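# Eject the pipette tip into the bin, rehang the pipette

## Task

Remove the used tip from the pipette and get it into the waste bin. The pipette has a tip-ejector button next to its plunger. The tip may be released to drop only once at least half of it is below the bin's rim; any drop from higher fails at once. The bin must stay upright. The tip may touch nothing but the pipette and the bin; any other contact fails at once. Afterwards hang the pipette back on its rack by its finger rest, upright and at its original hanging height. Nothing counts as done if it stays in place only because the robot holds it at the end.

## Robot and tools

ROBOT. One UR7e six-joint arm carries a 16-motor right hand (index, middle, ring, thumb). All motion is driven through one point, the hand point, which sits in front of the palm where a thumb-to-index/middle pinch closes.

FRAMES. Scene frame: origin on the table top under the arm base, +z up, +y to the left when facing along +x. State lines report the hand point position in metres and orientation as a quaternion wxyz, plus velocities in m/s and rad/s. Hand point axes: +z runs along the straightened fingers toward the tips, +x runs across the palm away from the thumb, and +y points out of the palm face (the face is at y = -0.062 m). Straight fingertips reach about 0.139 m beyond knuckles at z = -0.017 m. A rigid mast near the wrist on the palm side (x +0.05 to +0.10, z -0.16 to -0.11, up to y = +0.06) can strike objects. Only the rubber fingertip caps grip well.

execute_actions. Argument actions is a list holding at most one item; pictures (true/false) is optional. An empty list only reports state. A wait item is {"steps": n}, n up to 300, counted from the previous result, so reply time is part of it. A motion item is {"rows": [...], "steps": up to 15}; each step is 1/30 s, each row is applied for one step, and the final row repeats to fill the steps (15 steps if omitted).

ROW. One list of 24 numbers, each in [-1, 1], for the single arm. Numbers 1-6 (dx, dy, dz, rx, ry, rz) are an offset, not a pose: they are measured in the hand point's own axes from the hand point pose printed in the most recent result that shows it (before any such result in the scene, and for any later call in the same reply, from where the robot is when the action begins). Every row counts from that same reference, not from the row before. Scale: 1.0 = 0.6 m of translation or 180 degrees; rx, ry, rz form one rotation vector. All zeros therefore drive the hand back to the reference; they do not mean hold still. Numbers 7-22 are absolute hinge goals, each mapped linearly between its two stops, in this order: index_mcp, index_abd, index_pip, index_dip, middle_mcp, middle_abd, middle_pip, middle_dip, ring_mcp, ring_abd, ring_pip, ring_dip, thumb_cmc, thumb_axl, thumb_mcp, thumb_ipl. Straight values: finger _mcp +0.75, _abd 0.00, _pip +0.58, _dip +0.70; thumb_cmc +0.71 (thumb flat beside palm), thumb_axl +0.68, thumb_mcp +0.23, thumb_ipl +0.17. Moving toward -1 curls finger joints toward the palm, swings _abd away from the thumb, brings the thumb round in front of the palm (cmc), and bends thumb_mcp/ipl toward +z when axl is straight (or along the cmc swing direction when axl is near -0.40). Number 23 current_limit maps -1 to 0 mA and +1 to 550 mA (minimum 11 mA); low values also slow fingers and may leave them too weak to rise. Number 24 speed gives (speed+1)/2 of 5.9 rad/s. They start at +0.4 and -0.6 and persist until rewritten.

move. target is one 24-number row with the same offset rules. speed is the path's top speed in m/s, 0.002 to 0.5 (default 0.25); rotation is capped at twice that in rad/s. The straight path lasts 0.5 to 10 s and ignores obstacles; the real hand lags and may overshoot speed near full reach. Optional stop_force (9-40 N) halts the path when the wrist sensor feels that much extra push against the motion for 2 steps, then backs up 2 steps and holds; use it only with slow, non-rotating moves, and omit it when pulling away from a surface. The result adds a move: line with the ending (done, off_target, moving, held, fault, contact) and limits (paced = pose clipped, held = some steps blocked), plus distance from target.



MOTION LIMITS. Each step's commanded pose is clipped to 100 mm and 16 degrees from the measured pose, and arm motion trails commands by about 0.17 s, so large offsets need several calls; check the reported pose and Hand target line. pose unreachable and HELD mark rows changed or withheld by the clearance check.

RESULTS. hand_goal (written goals), hand_measured (actual hinge positions), hand_current_ma (positive pushes toward -1) and hand_state (moving, goal, blocked, overload) follow motor order. Repeating hand_goal keeps a grip; sending hand_measured relaxes it. Wrist force and torque are in hand point axes, noisy (offset up to ~4 N), saturating near 50 N; contact force points back into the arm.

AVOID. Joint torque at load limits (135 N m for the big joints, 25.2 N m for wrist joints) or 150 N of outside force triggers a 10 s stop that skips the rest of the call. The arm is stiff: aim only slightly past contact, move slowly. A finger motor at 495 mA or more for 5 s shuts off for 10 s. Arm motors warn at 70 °C and brake at 85 °C. Never drop the tip from above the rim, let it touch anything else, tip the bin, or knock items off the table; loose items may be nudged briefly at random.

Each tool is called as name([rows], argument=value, ...), one row to a line, values as JSON.

## Session

execute_actions(actions=[])

Scene clock: 0.00 s of 9600.00 s.
end_effector_position=(+0.7261, -0.2135, +0.3192) hand_goal=(+0.754, +0.000, +0.576, +0.696, +0.754, +0.000, +0.576, +0.696, +0.754, +0.000, +0.576, +0.696, +0.714, +0.678, +0.226, +0.168) hand_measured=(+0.754, +0.000, +0.576, +0.696, +0.754, +0.000, +0.576, +0.696, +0.754, +0.000, +0.576, +0.696, +0.714, +0.678, +0.226, +0.168) hand_current_ma=(+0, +0, +0, +0, +0, +0, +0, +0, +0, +0, +0, +0, +0, +0, +0, +0) hand_state=(goal, goal, goal, goal, goal, goal, goal, goal, goal, goal, goal, goal, goal, goal, goal, goal) hand_current_limit=0.40 hand_speed=-0.60 end_effector_quat_wxyz=(+0.044, +0.179, +0.974, +0.132) end_effector_velocity=(-0.000, -0.000, +0.000) end_effector_angular_velocity=(+0.001, +0.001, -0.000)
Joint positions: [-0.661 -1.001  1.188 -1.712 -1.285 -1.887]
Joint velocities: [-0.    -0.001  0.001  0.001  0.    -0.   ]
Wrist force (N, on the end effector, along its own x y z axes, offset not removed): no reading
Wrist torque (N m, same axes, about the end effector's origin, offset not removed): no reading
Hand target: +0.726, -0.214, +0.319; +0.044, +0.179, +0.974, +0.132

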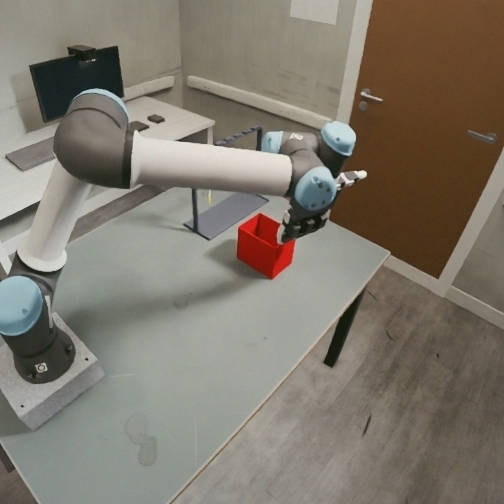

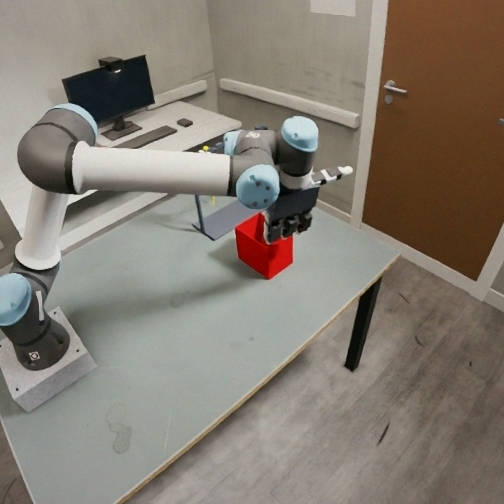

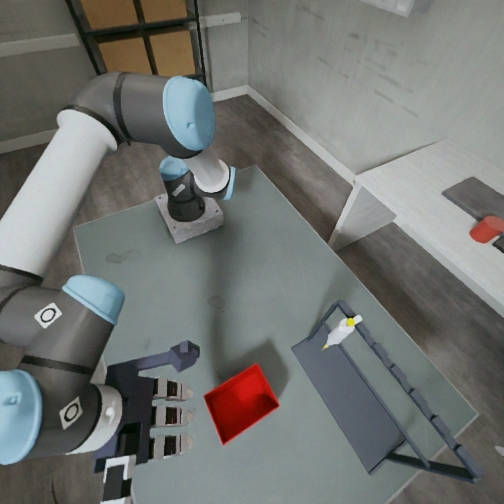

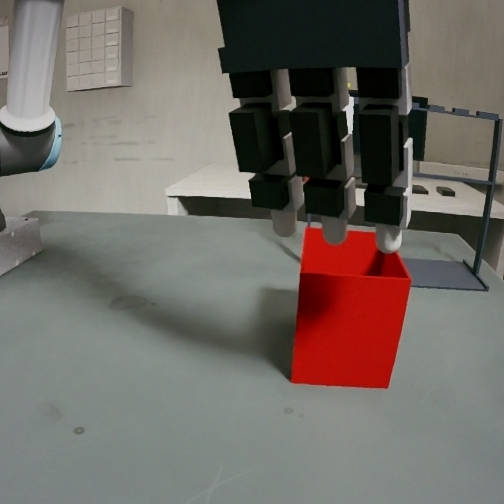

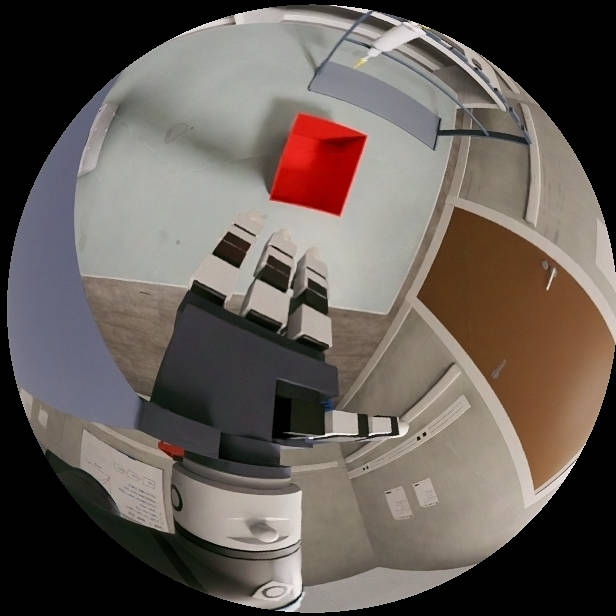

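zoom_image(camera="cam_high", region=[280, 280, 420, 400])

move(target=[0.45,0.05,-0.1,-0.023,-0.462,-0.155,0.75,0,0.58,0.7,0.75,0,0.58,0.7,0.75,0,0.58,0.7,0.71,0.68,0.23,0.17,0.4,-0.6])

zoom_image(camera="cam_low", region=[270, 60, 504, 300])

Region (280, 280, 420, 400) of cam_high's 504x504 image, scaled by 3.600, with more detail than that image has; it fills the top 432 rows of this view, and the rest is white.

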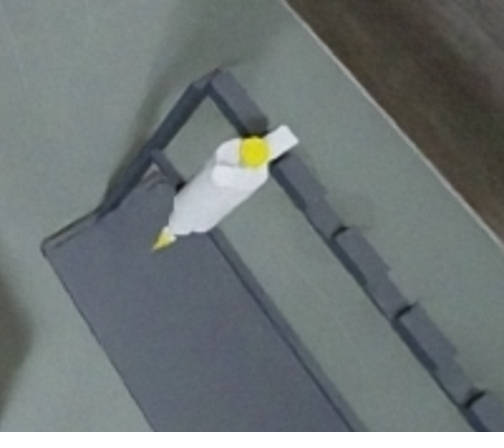

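Scene clock: 13.20 s of 9600.00 s.
end_effector_position=(+0.4769, -0.1037, +0.3750) hand_goal=(+0.750, +0.000, +0.580, +0.700, +0.750, +0.000, +0.580, +0.700, +0.750, +0.000, +0.580, +0.700, +0.710, +0.680, +0.230, +0.170) hand_measured=(+0.752, -0.002, +0.578, +0.698, +0.752, -0.002, +0.578, +0.698, +0.752, -0.002, +0.578, +0.698, +0.712, +0.678, +0.228, +0.168) hand_current_ma=(+13, -12, -10, -12, +13, -13, -10, -12, +13, -12, -10, -12, +16, -14, -14, -16) hand_state=(goal, goal, goal, goal, goal, goal, goal, goal, goal, goal, goal, goal, goal, goal, goal, goal) hand_current_limit=0.40 hand_speed=-0.60 end_effector_quat_wxyz=(+0.706, +0.000, +0.709, -0.001) end_effector_velocity=(-0.000, -0.000, +0.000) end_effector_angular_velocity=(+0.002, -0.012, -0.003)
Joint positions: [-1.094 -1.167  2.444 -4.428 -0.468 -1.557]
Joint velocities: [-0.     0.012 -0.006 -0.034 -0.003  0.027]
Wrist force (N, on the end effector, along its own x y z axes, offset not removed): [1.6 -1.9 -0.4]
Wrist torque (N m, same axes, about the end effector's origin, offset not removed): [-0.44 -0.17 0.13]
Hand target: +0.477, -0.104, +0.375; +0.706, +0.000, +0.708, -0.001
Off the commanded pose: 0.000 m, 0 deg.
After step 90, 6.43 s passed at rest.
move: done
camera_calibration (this result's frames):
cam_wrist: T_world_to_cam=[[-0.0092496, 0.58567, 0.810497, -0.209779], [-0.735611, -0.553015, 0.391217, 0.101973], [0.677341, -0.592591, 0.43594, -0.416112], [0, 0, 0, 1]] pos_world=[0.354922, -0.0673308, 0.311531]

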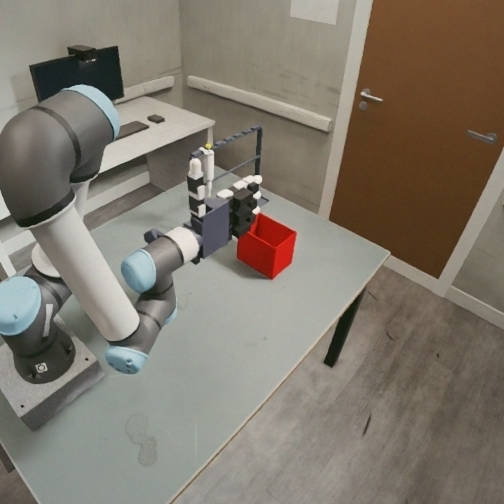

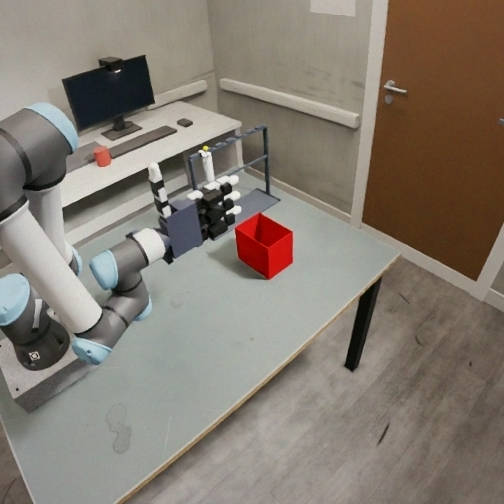

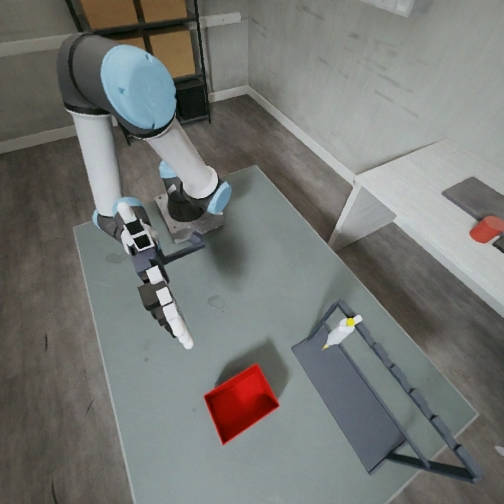

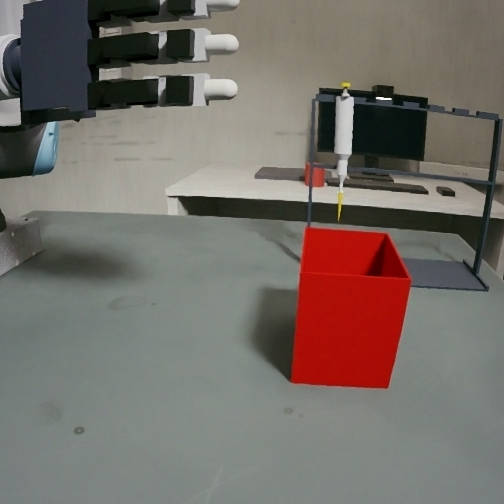

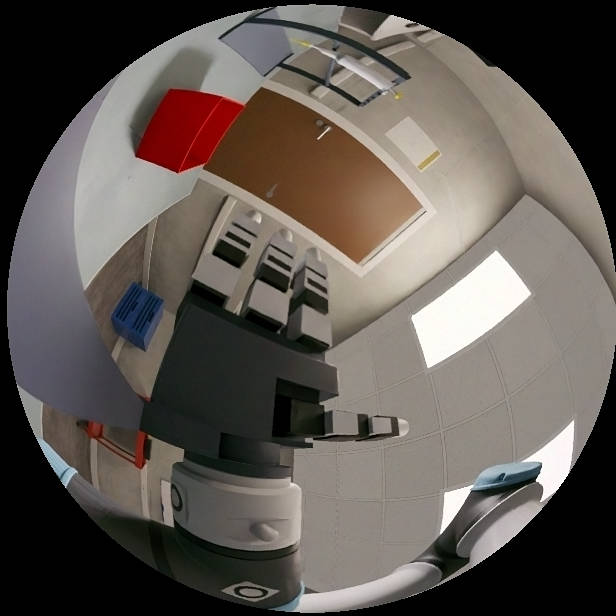

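Region (270, 60, 504, 300) of cam_low's 504x504 image, scaled by 2.100, with more detail than that image has; it fills the left 491 columns of this view, and the rest is white.

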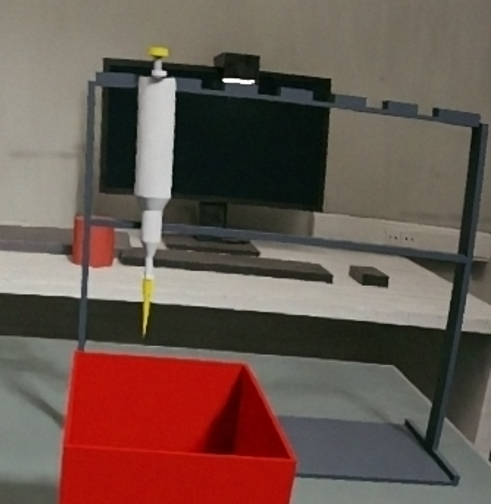

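move(target=[0.217,0.34,0.483,0,0,0,0.75,0,0.58,0.7,0.75,0,0.58,0.7,0.9,0,0.58,0.7,0.71,0.68,0.23,0.17,0.4,-0.6])

zoom_image(camera="cam_high", region=[250, 250, 410, 410])

zoom_image(camera="cam_head_right", region=[160, 130, 260, 230])

Scene clock: 32.63 s of 9600.00 s.
end_effector_position=(+0.7661, +0.1005, +0.2440) hand_goal=(+0.750, +0.000, +0.580, +0.700, +0.750, +0.000, +0.580, +0.700, +0.900, +0.000, +0.580, +0.700, +0.710, +0.680, +0.230, +0.170) hand_measured=(+0.752, -0.002, +0.578, +0.698, +0.752, -0.004, +0.578, +0.698, +0.898, -0.002, +0.578, +0.698, +0.712, +0.678, +0.228, +0.168) hand_current_ma=(+10, -13, -10, -12, +10, -14, -10, -12, -10, -13, -9, -12, +13, -14, -12, -15) hand_state=(goal, goal, goal, goal, goal, goal, goal, goal, goal, goal, goal, goal, goal, goal, goal, goal) hand_current_limit=0.40 hand_speed=-0.60 end_effector_quat_wxyz=(+0.706, +0.001, +0.708, -0.001) end_effector_velocity=(+0.002, +0.000, -0.000) end_effector_angular_velocity=(-0.001, -0.001, -0.001)
Joint positions: [-0.212 -0.605  1.73  -4.271 -1.349 -1.563]
Joint velocities: [ 0.002  0.003 -0.007  0.002 -0.002 -0.   ]
Wrist force (N, on the end effector, along its own x y z axes, offset not removed): [-1.8 -0.8 -2.9]
Wrist torque (N m, same axes, about the end effector's origin, offset not removed): [-0.05 0.27 -0.12]
Hand target: +0.766, +0.101, +0.244; +0.706, +0.001, +0.708, -0.001
Off the commanded pose: 0.001 m, 0 deg.
After step 90, 14.20 s passed at rest.
move: done
camera_calibration (this result's frames):
cam_wrist: T_world_to_cam=[[-0.00997717, 0.584714, 0.811178, -0.220041], [-0.735955, -0.553481, 0.389908, 0.479506], [0.676957, -0.593101, 0.435845, -0.433471], [0, 0, 0, 1]] pos_world=[0.64414, 0.136966, 0.180456]

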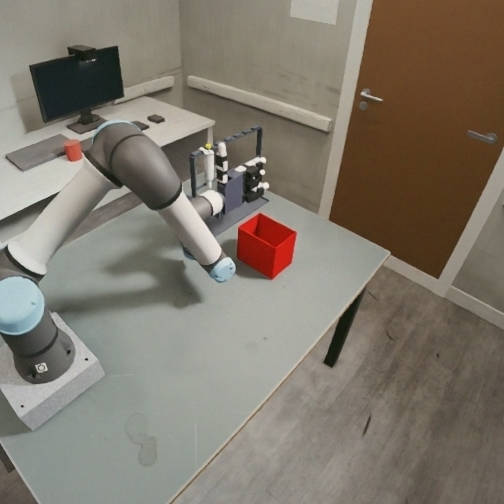

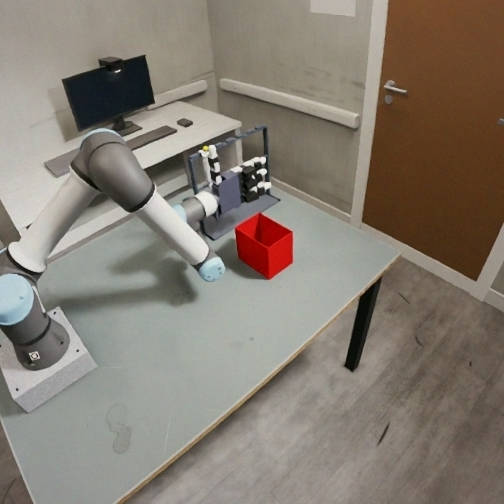

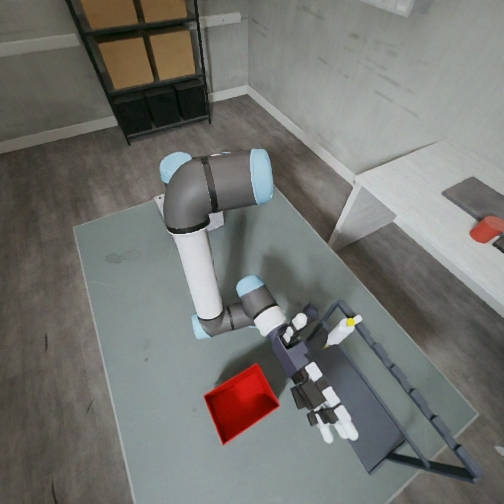

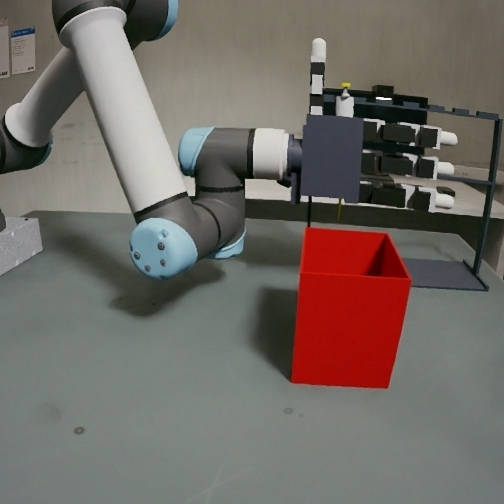

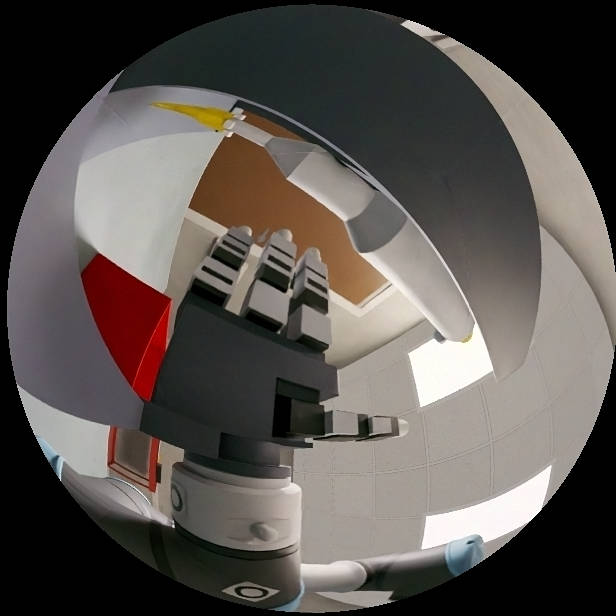

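Region (250, 250, 410, 410) of cam_high's 504x504 image, scaled by 3.150, with more detail than that image has.

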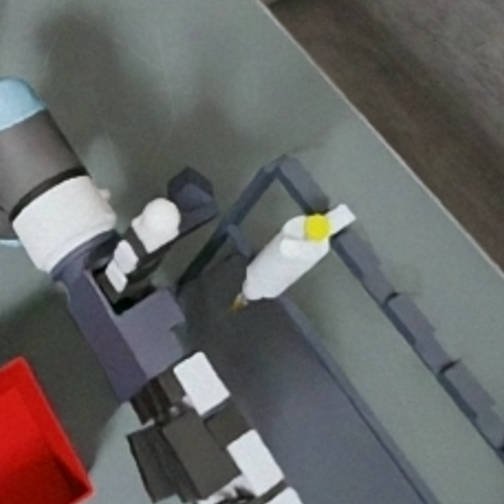

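Region (160, 130, 260, 230) of cam_head_right's 504x504 image, scaled by 5.040, with more detail than that image has.

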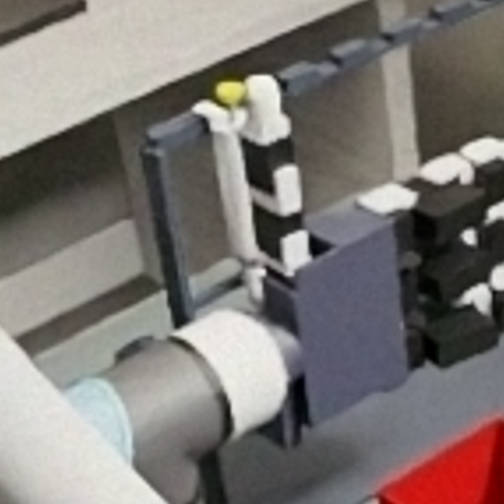

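move(target=[-0.005,0.108,-0.012,0,0,0,0.75,0,0.58,0.7,0.75,0,0.58,0.7,0.9,0,0.58,0.7,0.71,0.68,0.23,0.17,0.4,-0.6], speed=0.04, stop_force=9)

zoom_image(camera="cam_high", region=[280, 270, 410, 400])

zoom_image(camera="cam_low", region=[280, 40, 480, 240])

Scene clock: 38.27 s of 9600.00 s.
end_effector_position=(+0.7589, +0.1651, +0.2471) hand_goal=(+0.750, +0.000, +0.580, +0.700, +0.750, +0.000, +0.580, +0.700, +0.900, +0.000, +0.580, +0.700, +0.710, +0.680, +0.230, +0.170) hand_measured=(+0.752, -0.002, +0.578, +0.698, +0.752, -0.004, +0.578, +0.698, +0.898, -0.002, +0.578, +0.698, +0.712, +0.678, +0.228, +0.168) hand_current_ma=(+10, -13, -10, -12, +10, -14, -10, -12, -10, -13, -9, -12, +13, -14, -12, -15) hand_state=(goal, goal, goal, goal, goal, goal, goal, goal, goal, goal, goal, goal, goal, goal, goal, goal) hand_current_limit=0.40 hand_speed=-0.60 end_effector_quat_wxyz=(+0.706, +0.001, +0.708, -0.001) end_effector_velocity=(+0.000, +0.002, +0.000) end_effector_angular_velocity=(+0.000, -0.001, -0.001)
Joint positions: [-0.092 -0.614  1.737 -4.269 -1.47  -1.564]
Joint velocities: [ 0.004  0.    -0.001  0.001 -0.005  0.   ]
Wrist force (N, on the end effector, along its own x y z axes, offset not removed): [-0.9 1.1 -0.7]
Wrist torque (N m, same axes, about the end effector's origin, offset not removed): [0.07 0.14 -0.06]
Hand target: +0.759, +0.165, +0.247; +0.706, +0.001, +0.708, -0.001
Off the commanded pose: 0.000 m, 0 deg.
After step 90, 0.63 s passed at rest.
move: done
camera_calibration (this result's frames):
cam_wrist: T_world_to_cam=[[-0.00997002, 0.584539, 0.811304, -0.260418], [-0.735936, -0.553579, 0.389806, 0.5088], [0.676978, -0.593181, 0.435702, -0.391691], [0, 0, 0, 1]] pos_world=[0.637014, 0.201542, 0.183605]

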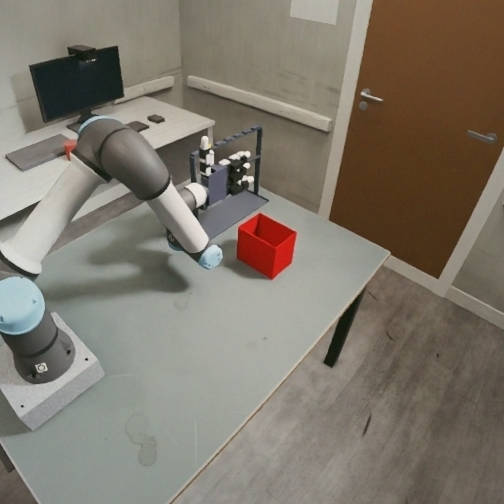

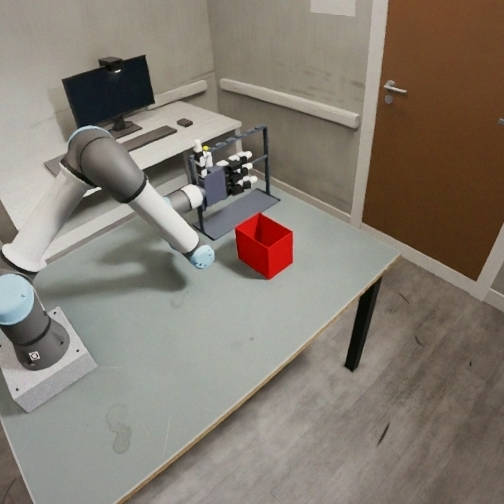

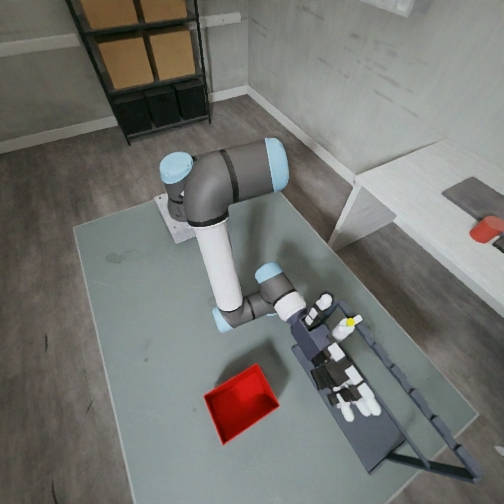

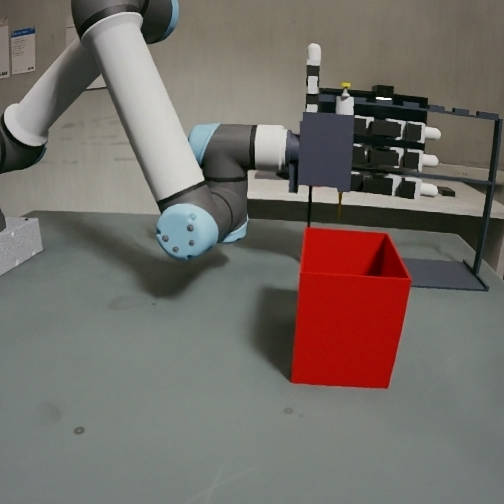

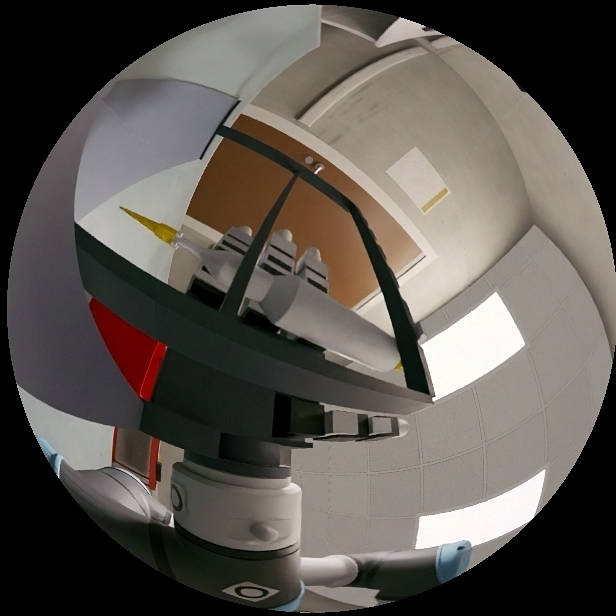

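Region (280, 270, 410, 400) of cam_high's 504x504 image, scaled by 3.877, with more detail than that image has.

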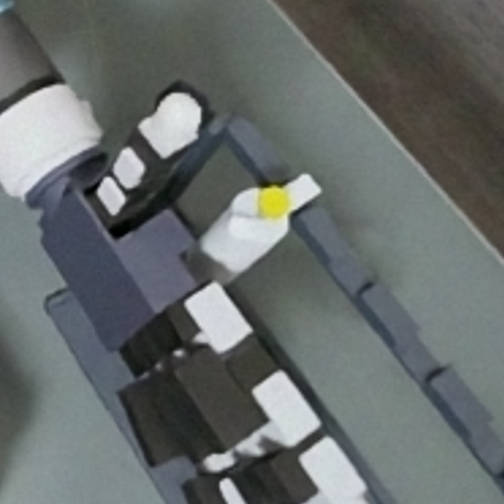

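Region (280, 40, 480, 240) of cam_low's 504x504 image, scaled by 2.520, with more detail than that image has.

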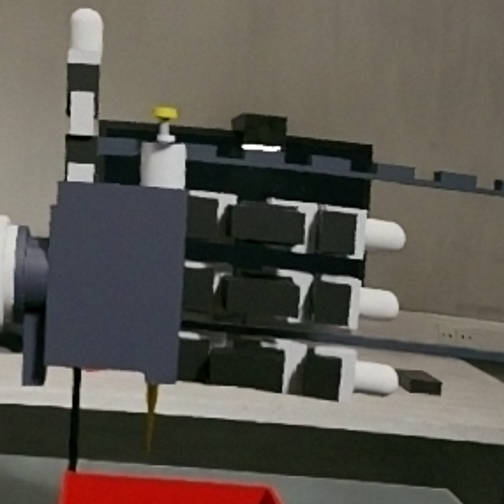

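move(target=[-0.022,0.02,0.013,0,0,0,0.3,0,-0.3,-0.2,0.3,0,-0.3,-0.2,0.9,0,0.58,0.7,0.71,0.68,0.23,0.17,0.4,-0.6], speed=0.02)

zoom_image(camera="cam_high", region=[280, 270, 410, 400])

zoom_image(camera="cam_low", region=[280, 40, 480, 240])

Scene clock: 42.47 s of 9600.00 s.
end_effector_position=(+0.7667, +0.1769, +0.2601) hand_goal=(+0.300, +0.000, -0.300, -0.200, +0.300, +0.000, -0.300, -0.200, +0.900, +0.000, +0.580, +0.700, +0.710, +0.680, +0.230, +0.170) hand_measured=(+0.302, -0.002, -0.298, -0.198, +0.302, -0.004, -0.298, -0.198, +0.898, -0.002, +0.578, +0.698, +0.712, +0.678, +0.228, +0.168) hand_current_ma=(+12, -13, +14, +14, +13, -14, +14, +14, -10, -13, -9, -12, +13, -14, -12, -15) hand_state=(goal, goal, goal, goal, goal, goal, goal, goal, goal, goal, goal, goal, goal, goal, goal, goal) hand_current_limit=0.40 hand_speed=-0.60 end_effector_quat_wxyz=(+0.706, +0.001, +0.708, -0.001) end_effector_velocity=(+0.001, +0.002, +0.001) end_effector_angular_velocity=(+0.000, +0.001, +0.001)
Joint positions: [-0.068 -0.632  1.714 -4.229 -1.494 -1.564]
Joint velocities: [ 0.003 -0.002 -0.002  0.005 -0.002 -0.   ]
Wrist force (N, on the end effector, along its own x y z axes, offset not removed): [1.0 -2.1 -1.7]
Wrist torque (N m, same axes, about the end effector's origin, offset not removed): [-0.06 -0.13 0.17]
Hand target: +0.767, +0.177, +0.260; +0.706, +0.001, +0.708, -0.001
Off the commanded pose: 0.000 m, 0 deg.
move: done
camera_calibration (this result's frames):
cam_wrist: T_world_to_cam=[[-0.00997596, 0.584503, 0.81133, -0.277818], [-0.735939, -0.553596, 0.389776, 0.515991], [0.676974, -0.593201, 0.435681, -0.395598], [0, 0, 0, 1]] pos_world=[0.644776, 0.213367, 0.196636]

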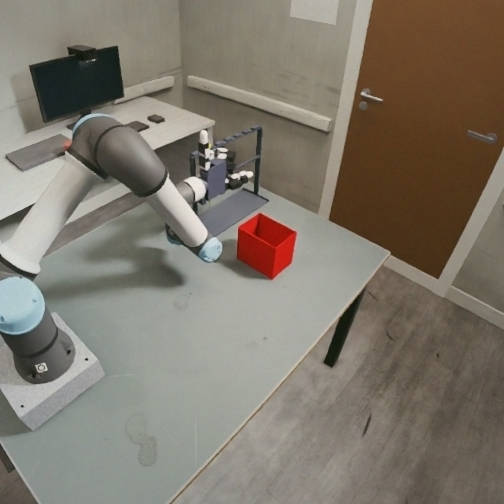

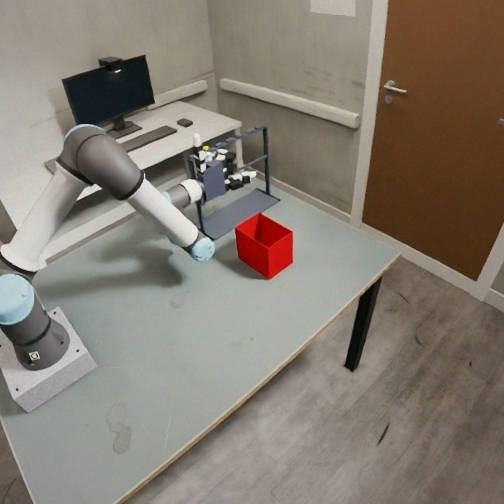

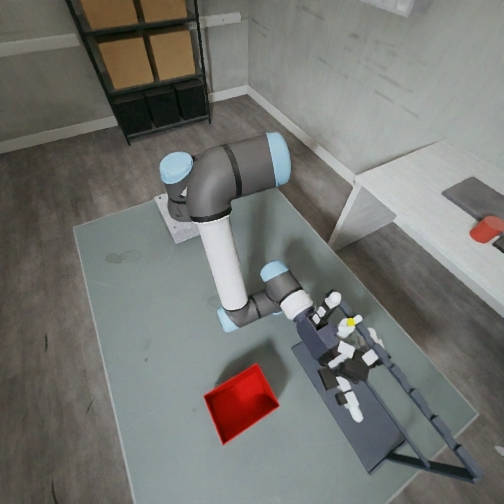

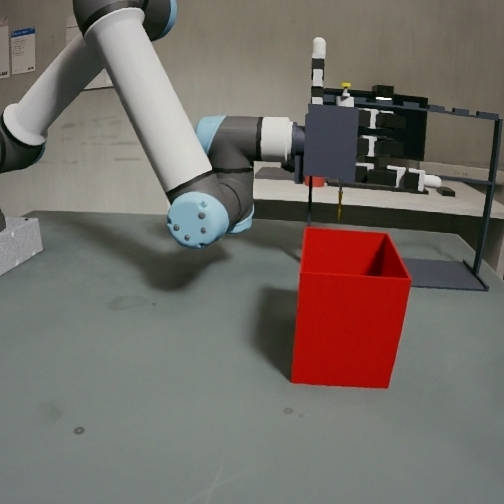

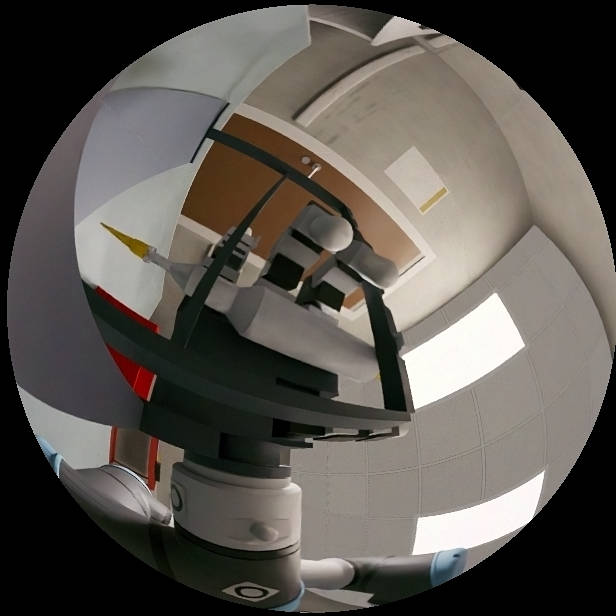

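Region (280, 270, 410, 400) of cam_high's 504x504 image, scaled by 3.877, with more detail than that image has.

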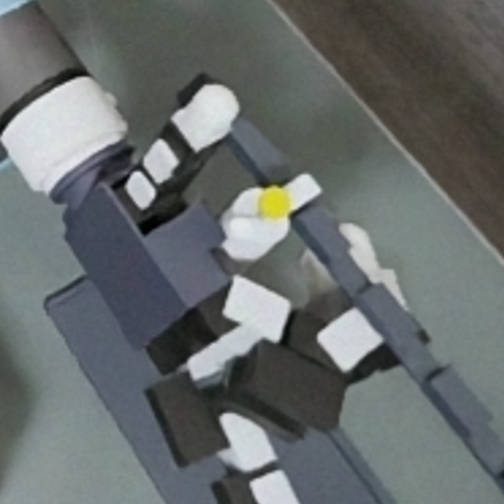

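Region (280, 40, 480, 240) of cam_low's 504x504 image, scaled by 2.520, with more detail than that image has.

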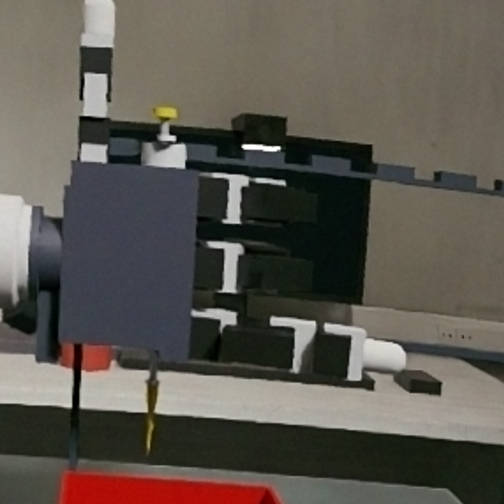

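move(target=[0.014,0.012,0,0,0,0,0,0,-0.3,-0.1,0,0,-0.3,-0.1,0.9,0,0.58,0.7,0.71,0.68,0.23,0.17,0.6,-0.7], speed=0.02)

move(target=[0,0,0,0,0,0,0,0,-0.85,-0.15,0,0,-0.85,-0.15,0.9,0,0.58,0.7,0.71,0.68,0.23,0.17,0.6,-0.8])

zoom_image(camera="cam_high", region=[280, 270, 410, 400])

zoom_image(camera="cam_wrist", region=[200, 200, 460, 460])

Scene clock: 51.80 s of 9600.00 s.
end_effector_position=(+0.7667, +0.1839, +0.2519) hand_goal=(+0.000, +0.000, -0.300, -0.100, +0.000, +0.000, -0.300, -0.100, +0.900, +0.000, +0.580, +0.700, +0.710, +0.680, +0.230, +0.170) hand_measured=(+0.002, -0.002, -0.298, -0.102, +0.002, -0.004, -0.298, -0.102, +0.898, -0.002, +0.578, +0.698, +0.712, +0.678, +0.228, +0.168) hand_current_ma=(+14, -13, +13, -14, +14, -14, +13, -14, -10, -13, -9, -12, +13, -14, -12, -15) hand_state=(goal, goal, goal, goal, goal, goal, goal, goal, goal, goal, goal, goal, goal, goal, goal, goal) hand_current_limit=0.60 hand_speed=-0.70 end_effector_quat_wxyz=(+0.706, +0.001, +0.708, -0.001) end_effector_velocity=(-0.000, +0.002, -0.001) end_effector_angular_velocity=(-0.001, -0.002, -0.000)
Joint positions: [-0.054 -0.613  1.705 -4.239 -1.507 -1.564]
Joint velocities: [ 0.003  0.004 -0.002 -0.004 -0.003 -0.001]
Wrist force (N, on the end effector, along its own x y z axes, offset not removed): [-1.5 -3.3 0.7]
Wrist torque (N m, same axes, about the end effector's origin, offset not removed): [-0.45 0.11 -0.24]
Hand target: +0.767, +0.184, +0.252; +0.706, +0.001, +0.708, -0.001
Off the commanded pose: 0.000 m, 0 deg.
After step 90, 5.50 s passed at rest.
move: done
camera_calibration (this result's frames):
cam_wrist: T_world_to_cam=[[-0.00997456, 0.584489, 0.81134, -0.275295], [-0.735931, -0.55361, 0.389773, 0.523056], [0.676984, -0.593202, 0.435665, -0.387818], [0, 0, 0, 1]] pos_world=[0.644733, 0.220422, 0.188444]

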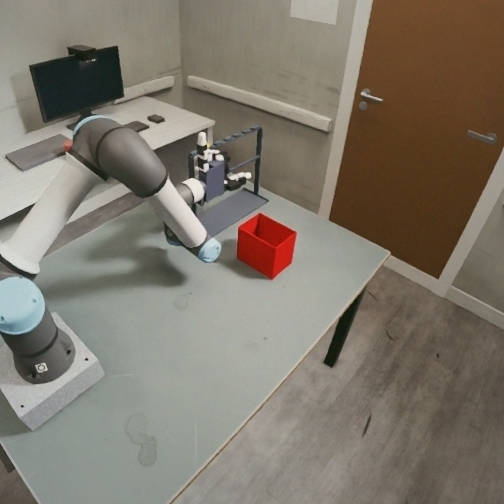

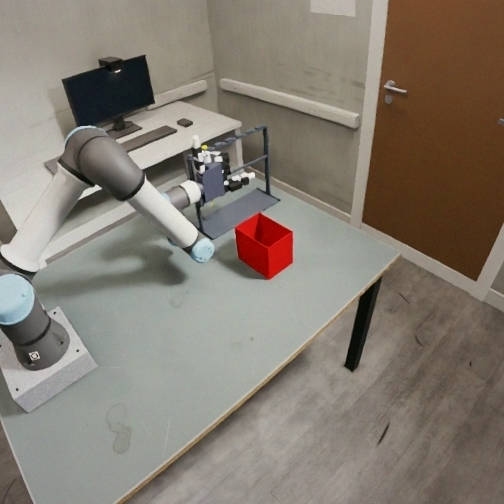

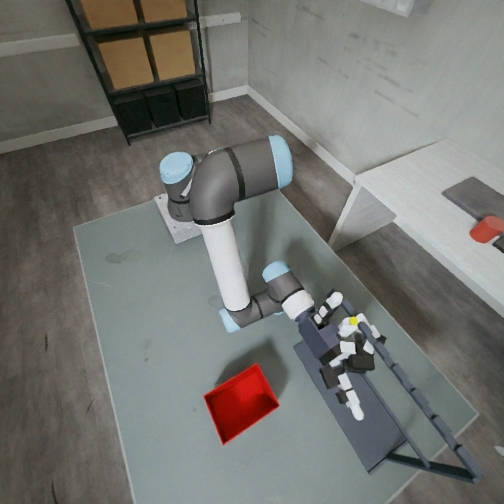

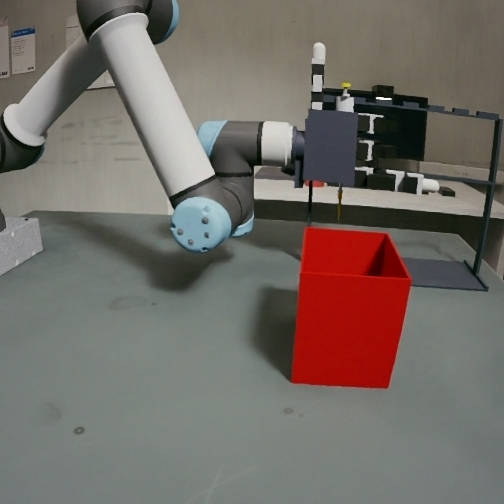

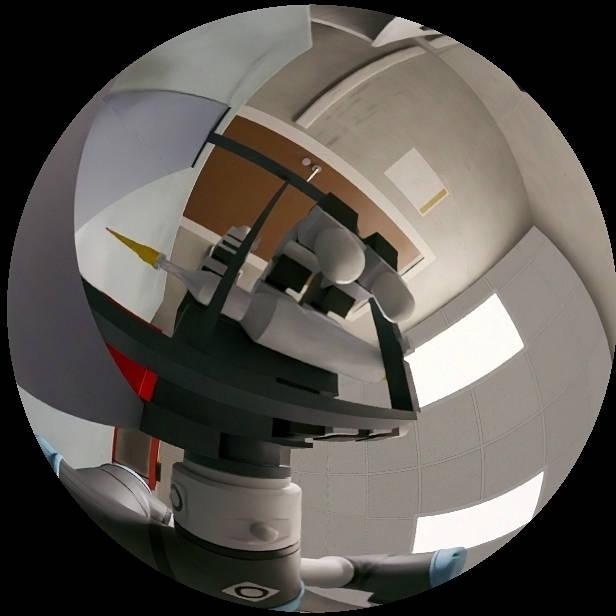

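Scene clock: 52.97 s of 9600.00 s.
end_effector_position=(+0.7667, +0.1839, +0.2520) hand_goal=(+0.000, +0.000, -0.850, -0.150, +0.000, +0.000, -0.850, -0.150, +0.900, +0.000, +0.580, +0.700, +0.710, +0.680, +0.230, +0.170) hand_measured=(+0.014, -0.002, -0.684, -0.130, +0.014, -0.002, -0.686, -0.130, +0.898, -0.002, +0.578, +0.698, +0.712, +0.678, +0.228, +0.168) hand_current_ma=(+72, -11, +440, +113, +83, -12, +440, +107, -10, -13, -9, -12, +13, -14, -12, -15) hand_state=(goal, goal, blocked, goal, goal, goal, blocked, blocked, goal, goal, goal, goal, goal, goal, goal, goal) hand_current_limit=0.60 hand_speed=-0.80 end_effector_quat_wxyz=(+0.706, +0.001, +0.708, -0.001) end_effector_velocity=(+0.000, +0.000, +0.001) end_effector_angular_velocity=(-0.000, -0.001, +0.000)
Joint positions: [-0.054 -0.613  1.705 -4.239 -1.507 -1.564]
Joint velocities: [ 0.    -0.001 -0.     0.001 -0.    -0.   ]
Wrist force (N, on the end effector, along its own x y z axes, offset not removed): [-2.7 -2.1 -2.3]
Wrist torque (N m, same axes, about the end effector's origin, offset not removed): [-0.11 0.24 -0.32]
Hand target: +0.767, +0.184, +0.252; +0.706, +0.001, +0.708, -0.001
Off the commanded pose: 0.000 m, 0 deg.
move: done
camera_calibration (this result's frames):
cam_wrist: T_world_to_cam=[[-0.010036, 0.584492, 0.811337, -0.275269], [-0.735948, -0.553618, 0.389727, 0.523089], [0.676963, -0.593191, 0.435712, -0.387834], [0, 0, 0, 1]] pos_world=[0.644753, 0.220425, 0.188458]

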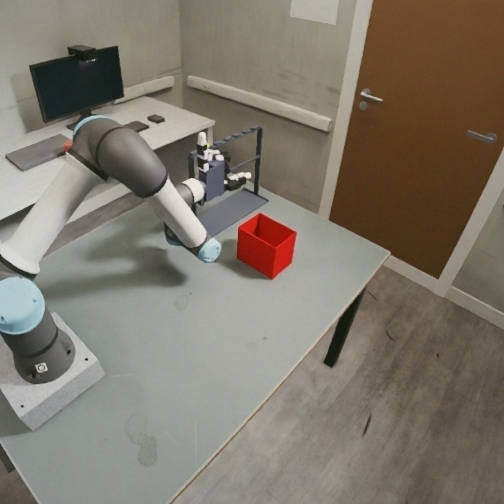

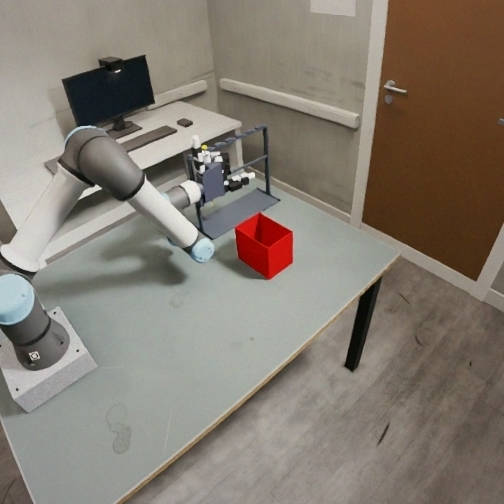

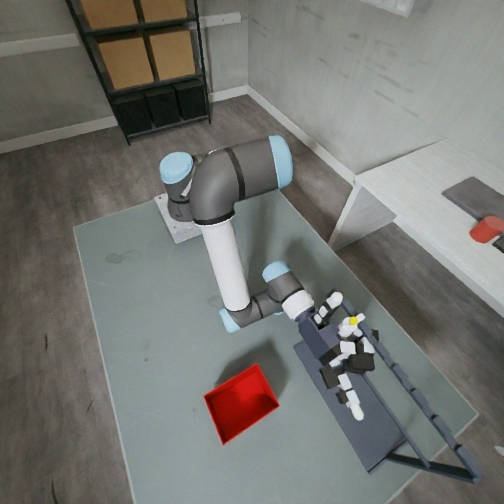

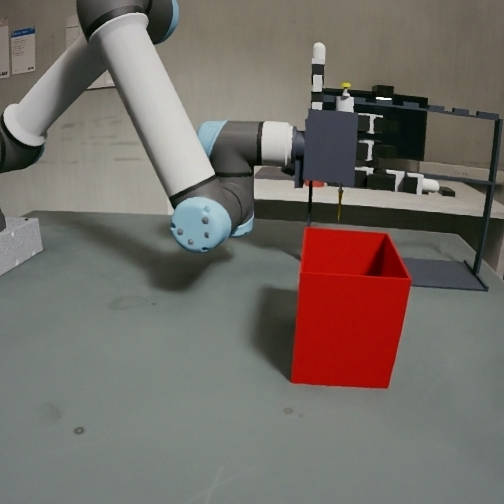

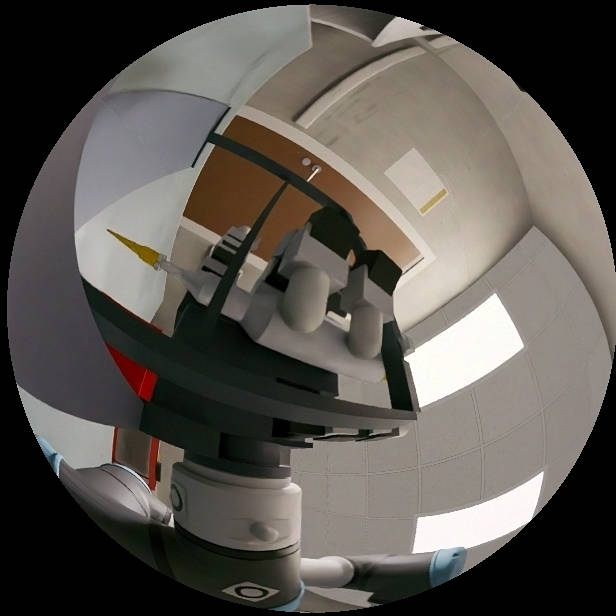

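Region (280, 270, 410, 400) of cam_high's 504x504 image, scaled by 3.877, with more detail than that image has.

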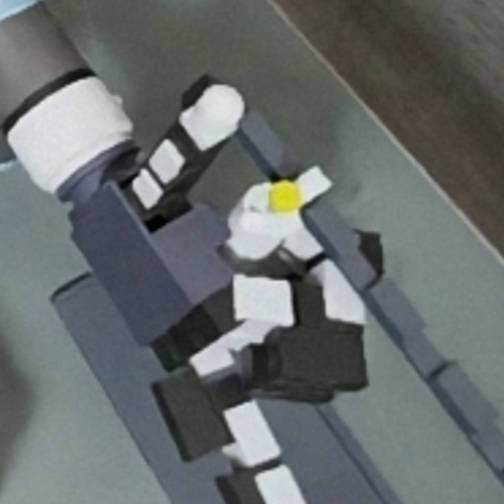

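Region (200, 200, 460, 460) of cam_wrist's 616x616 image, scaled by 1.938, with more detail than that image has.

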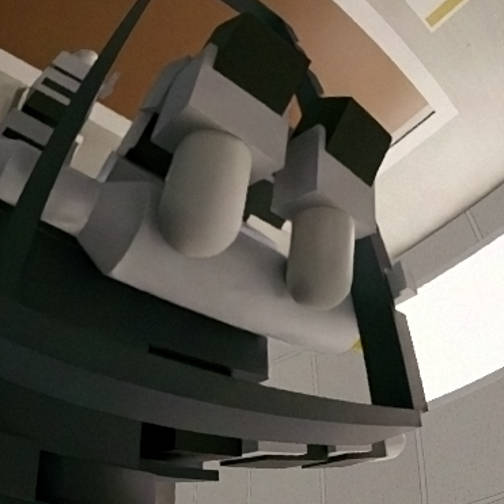

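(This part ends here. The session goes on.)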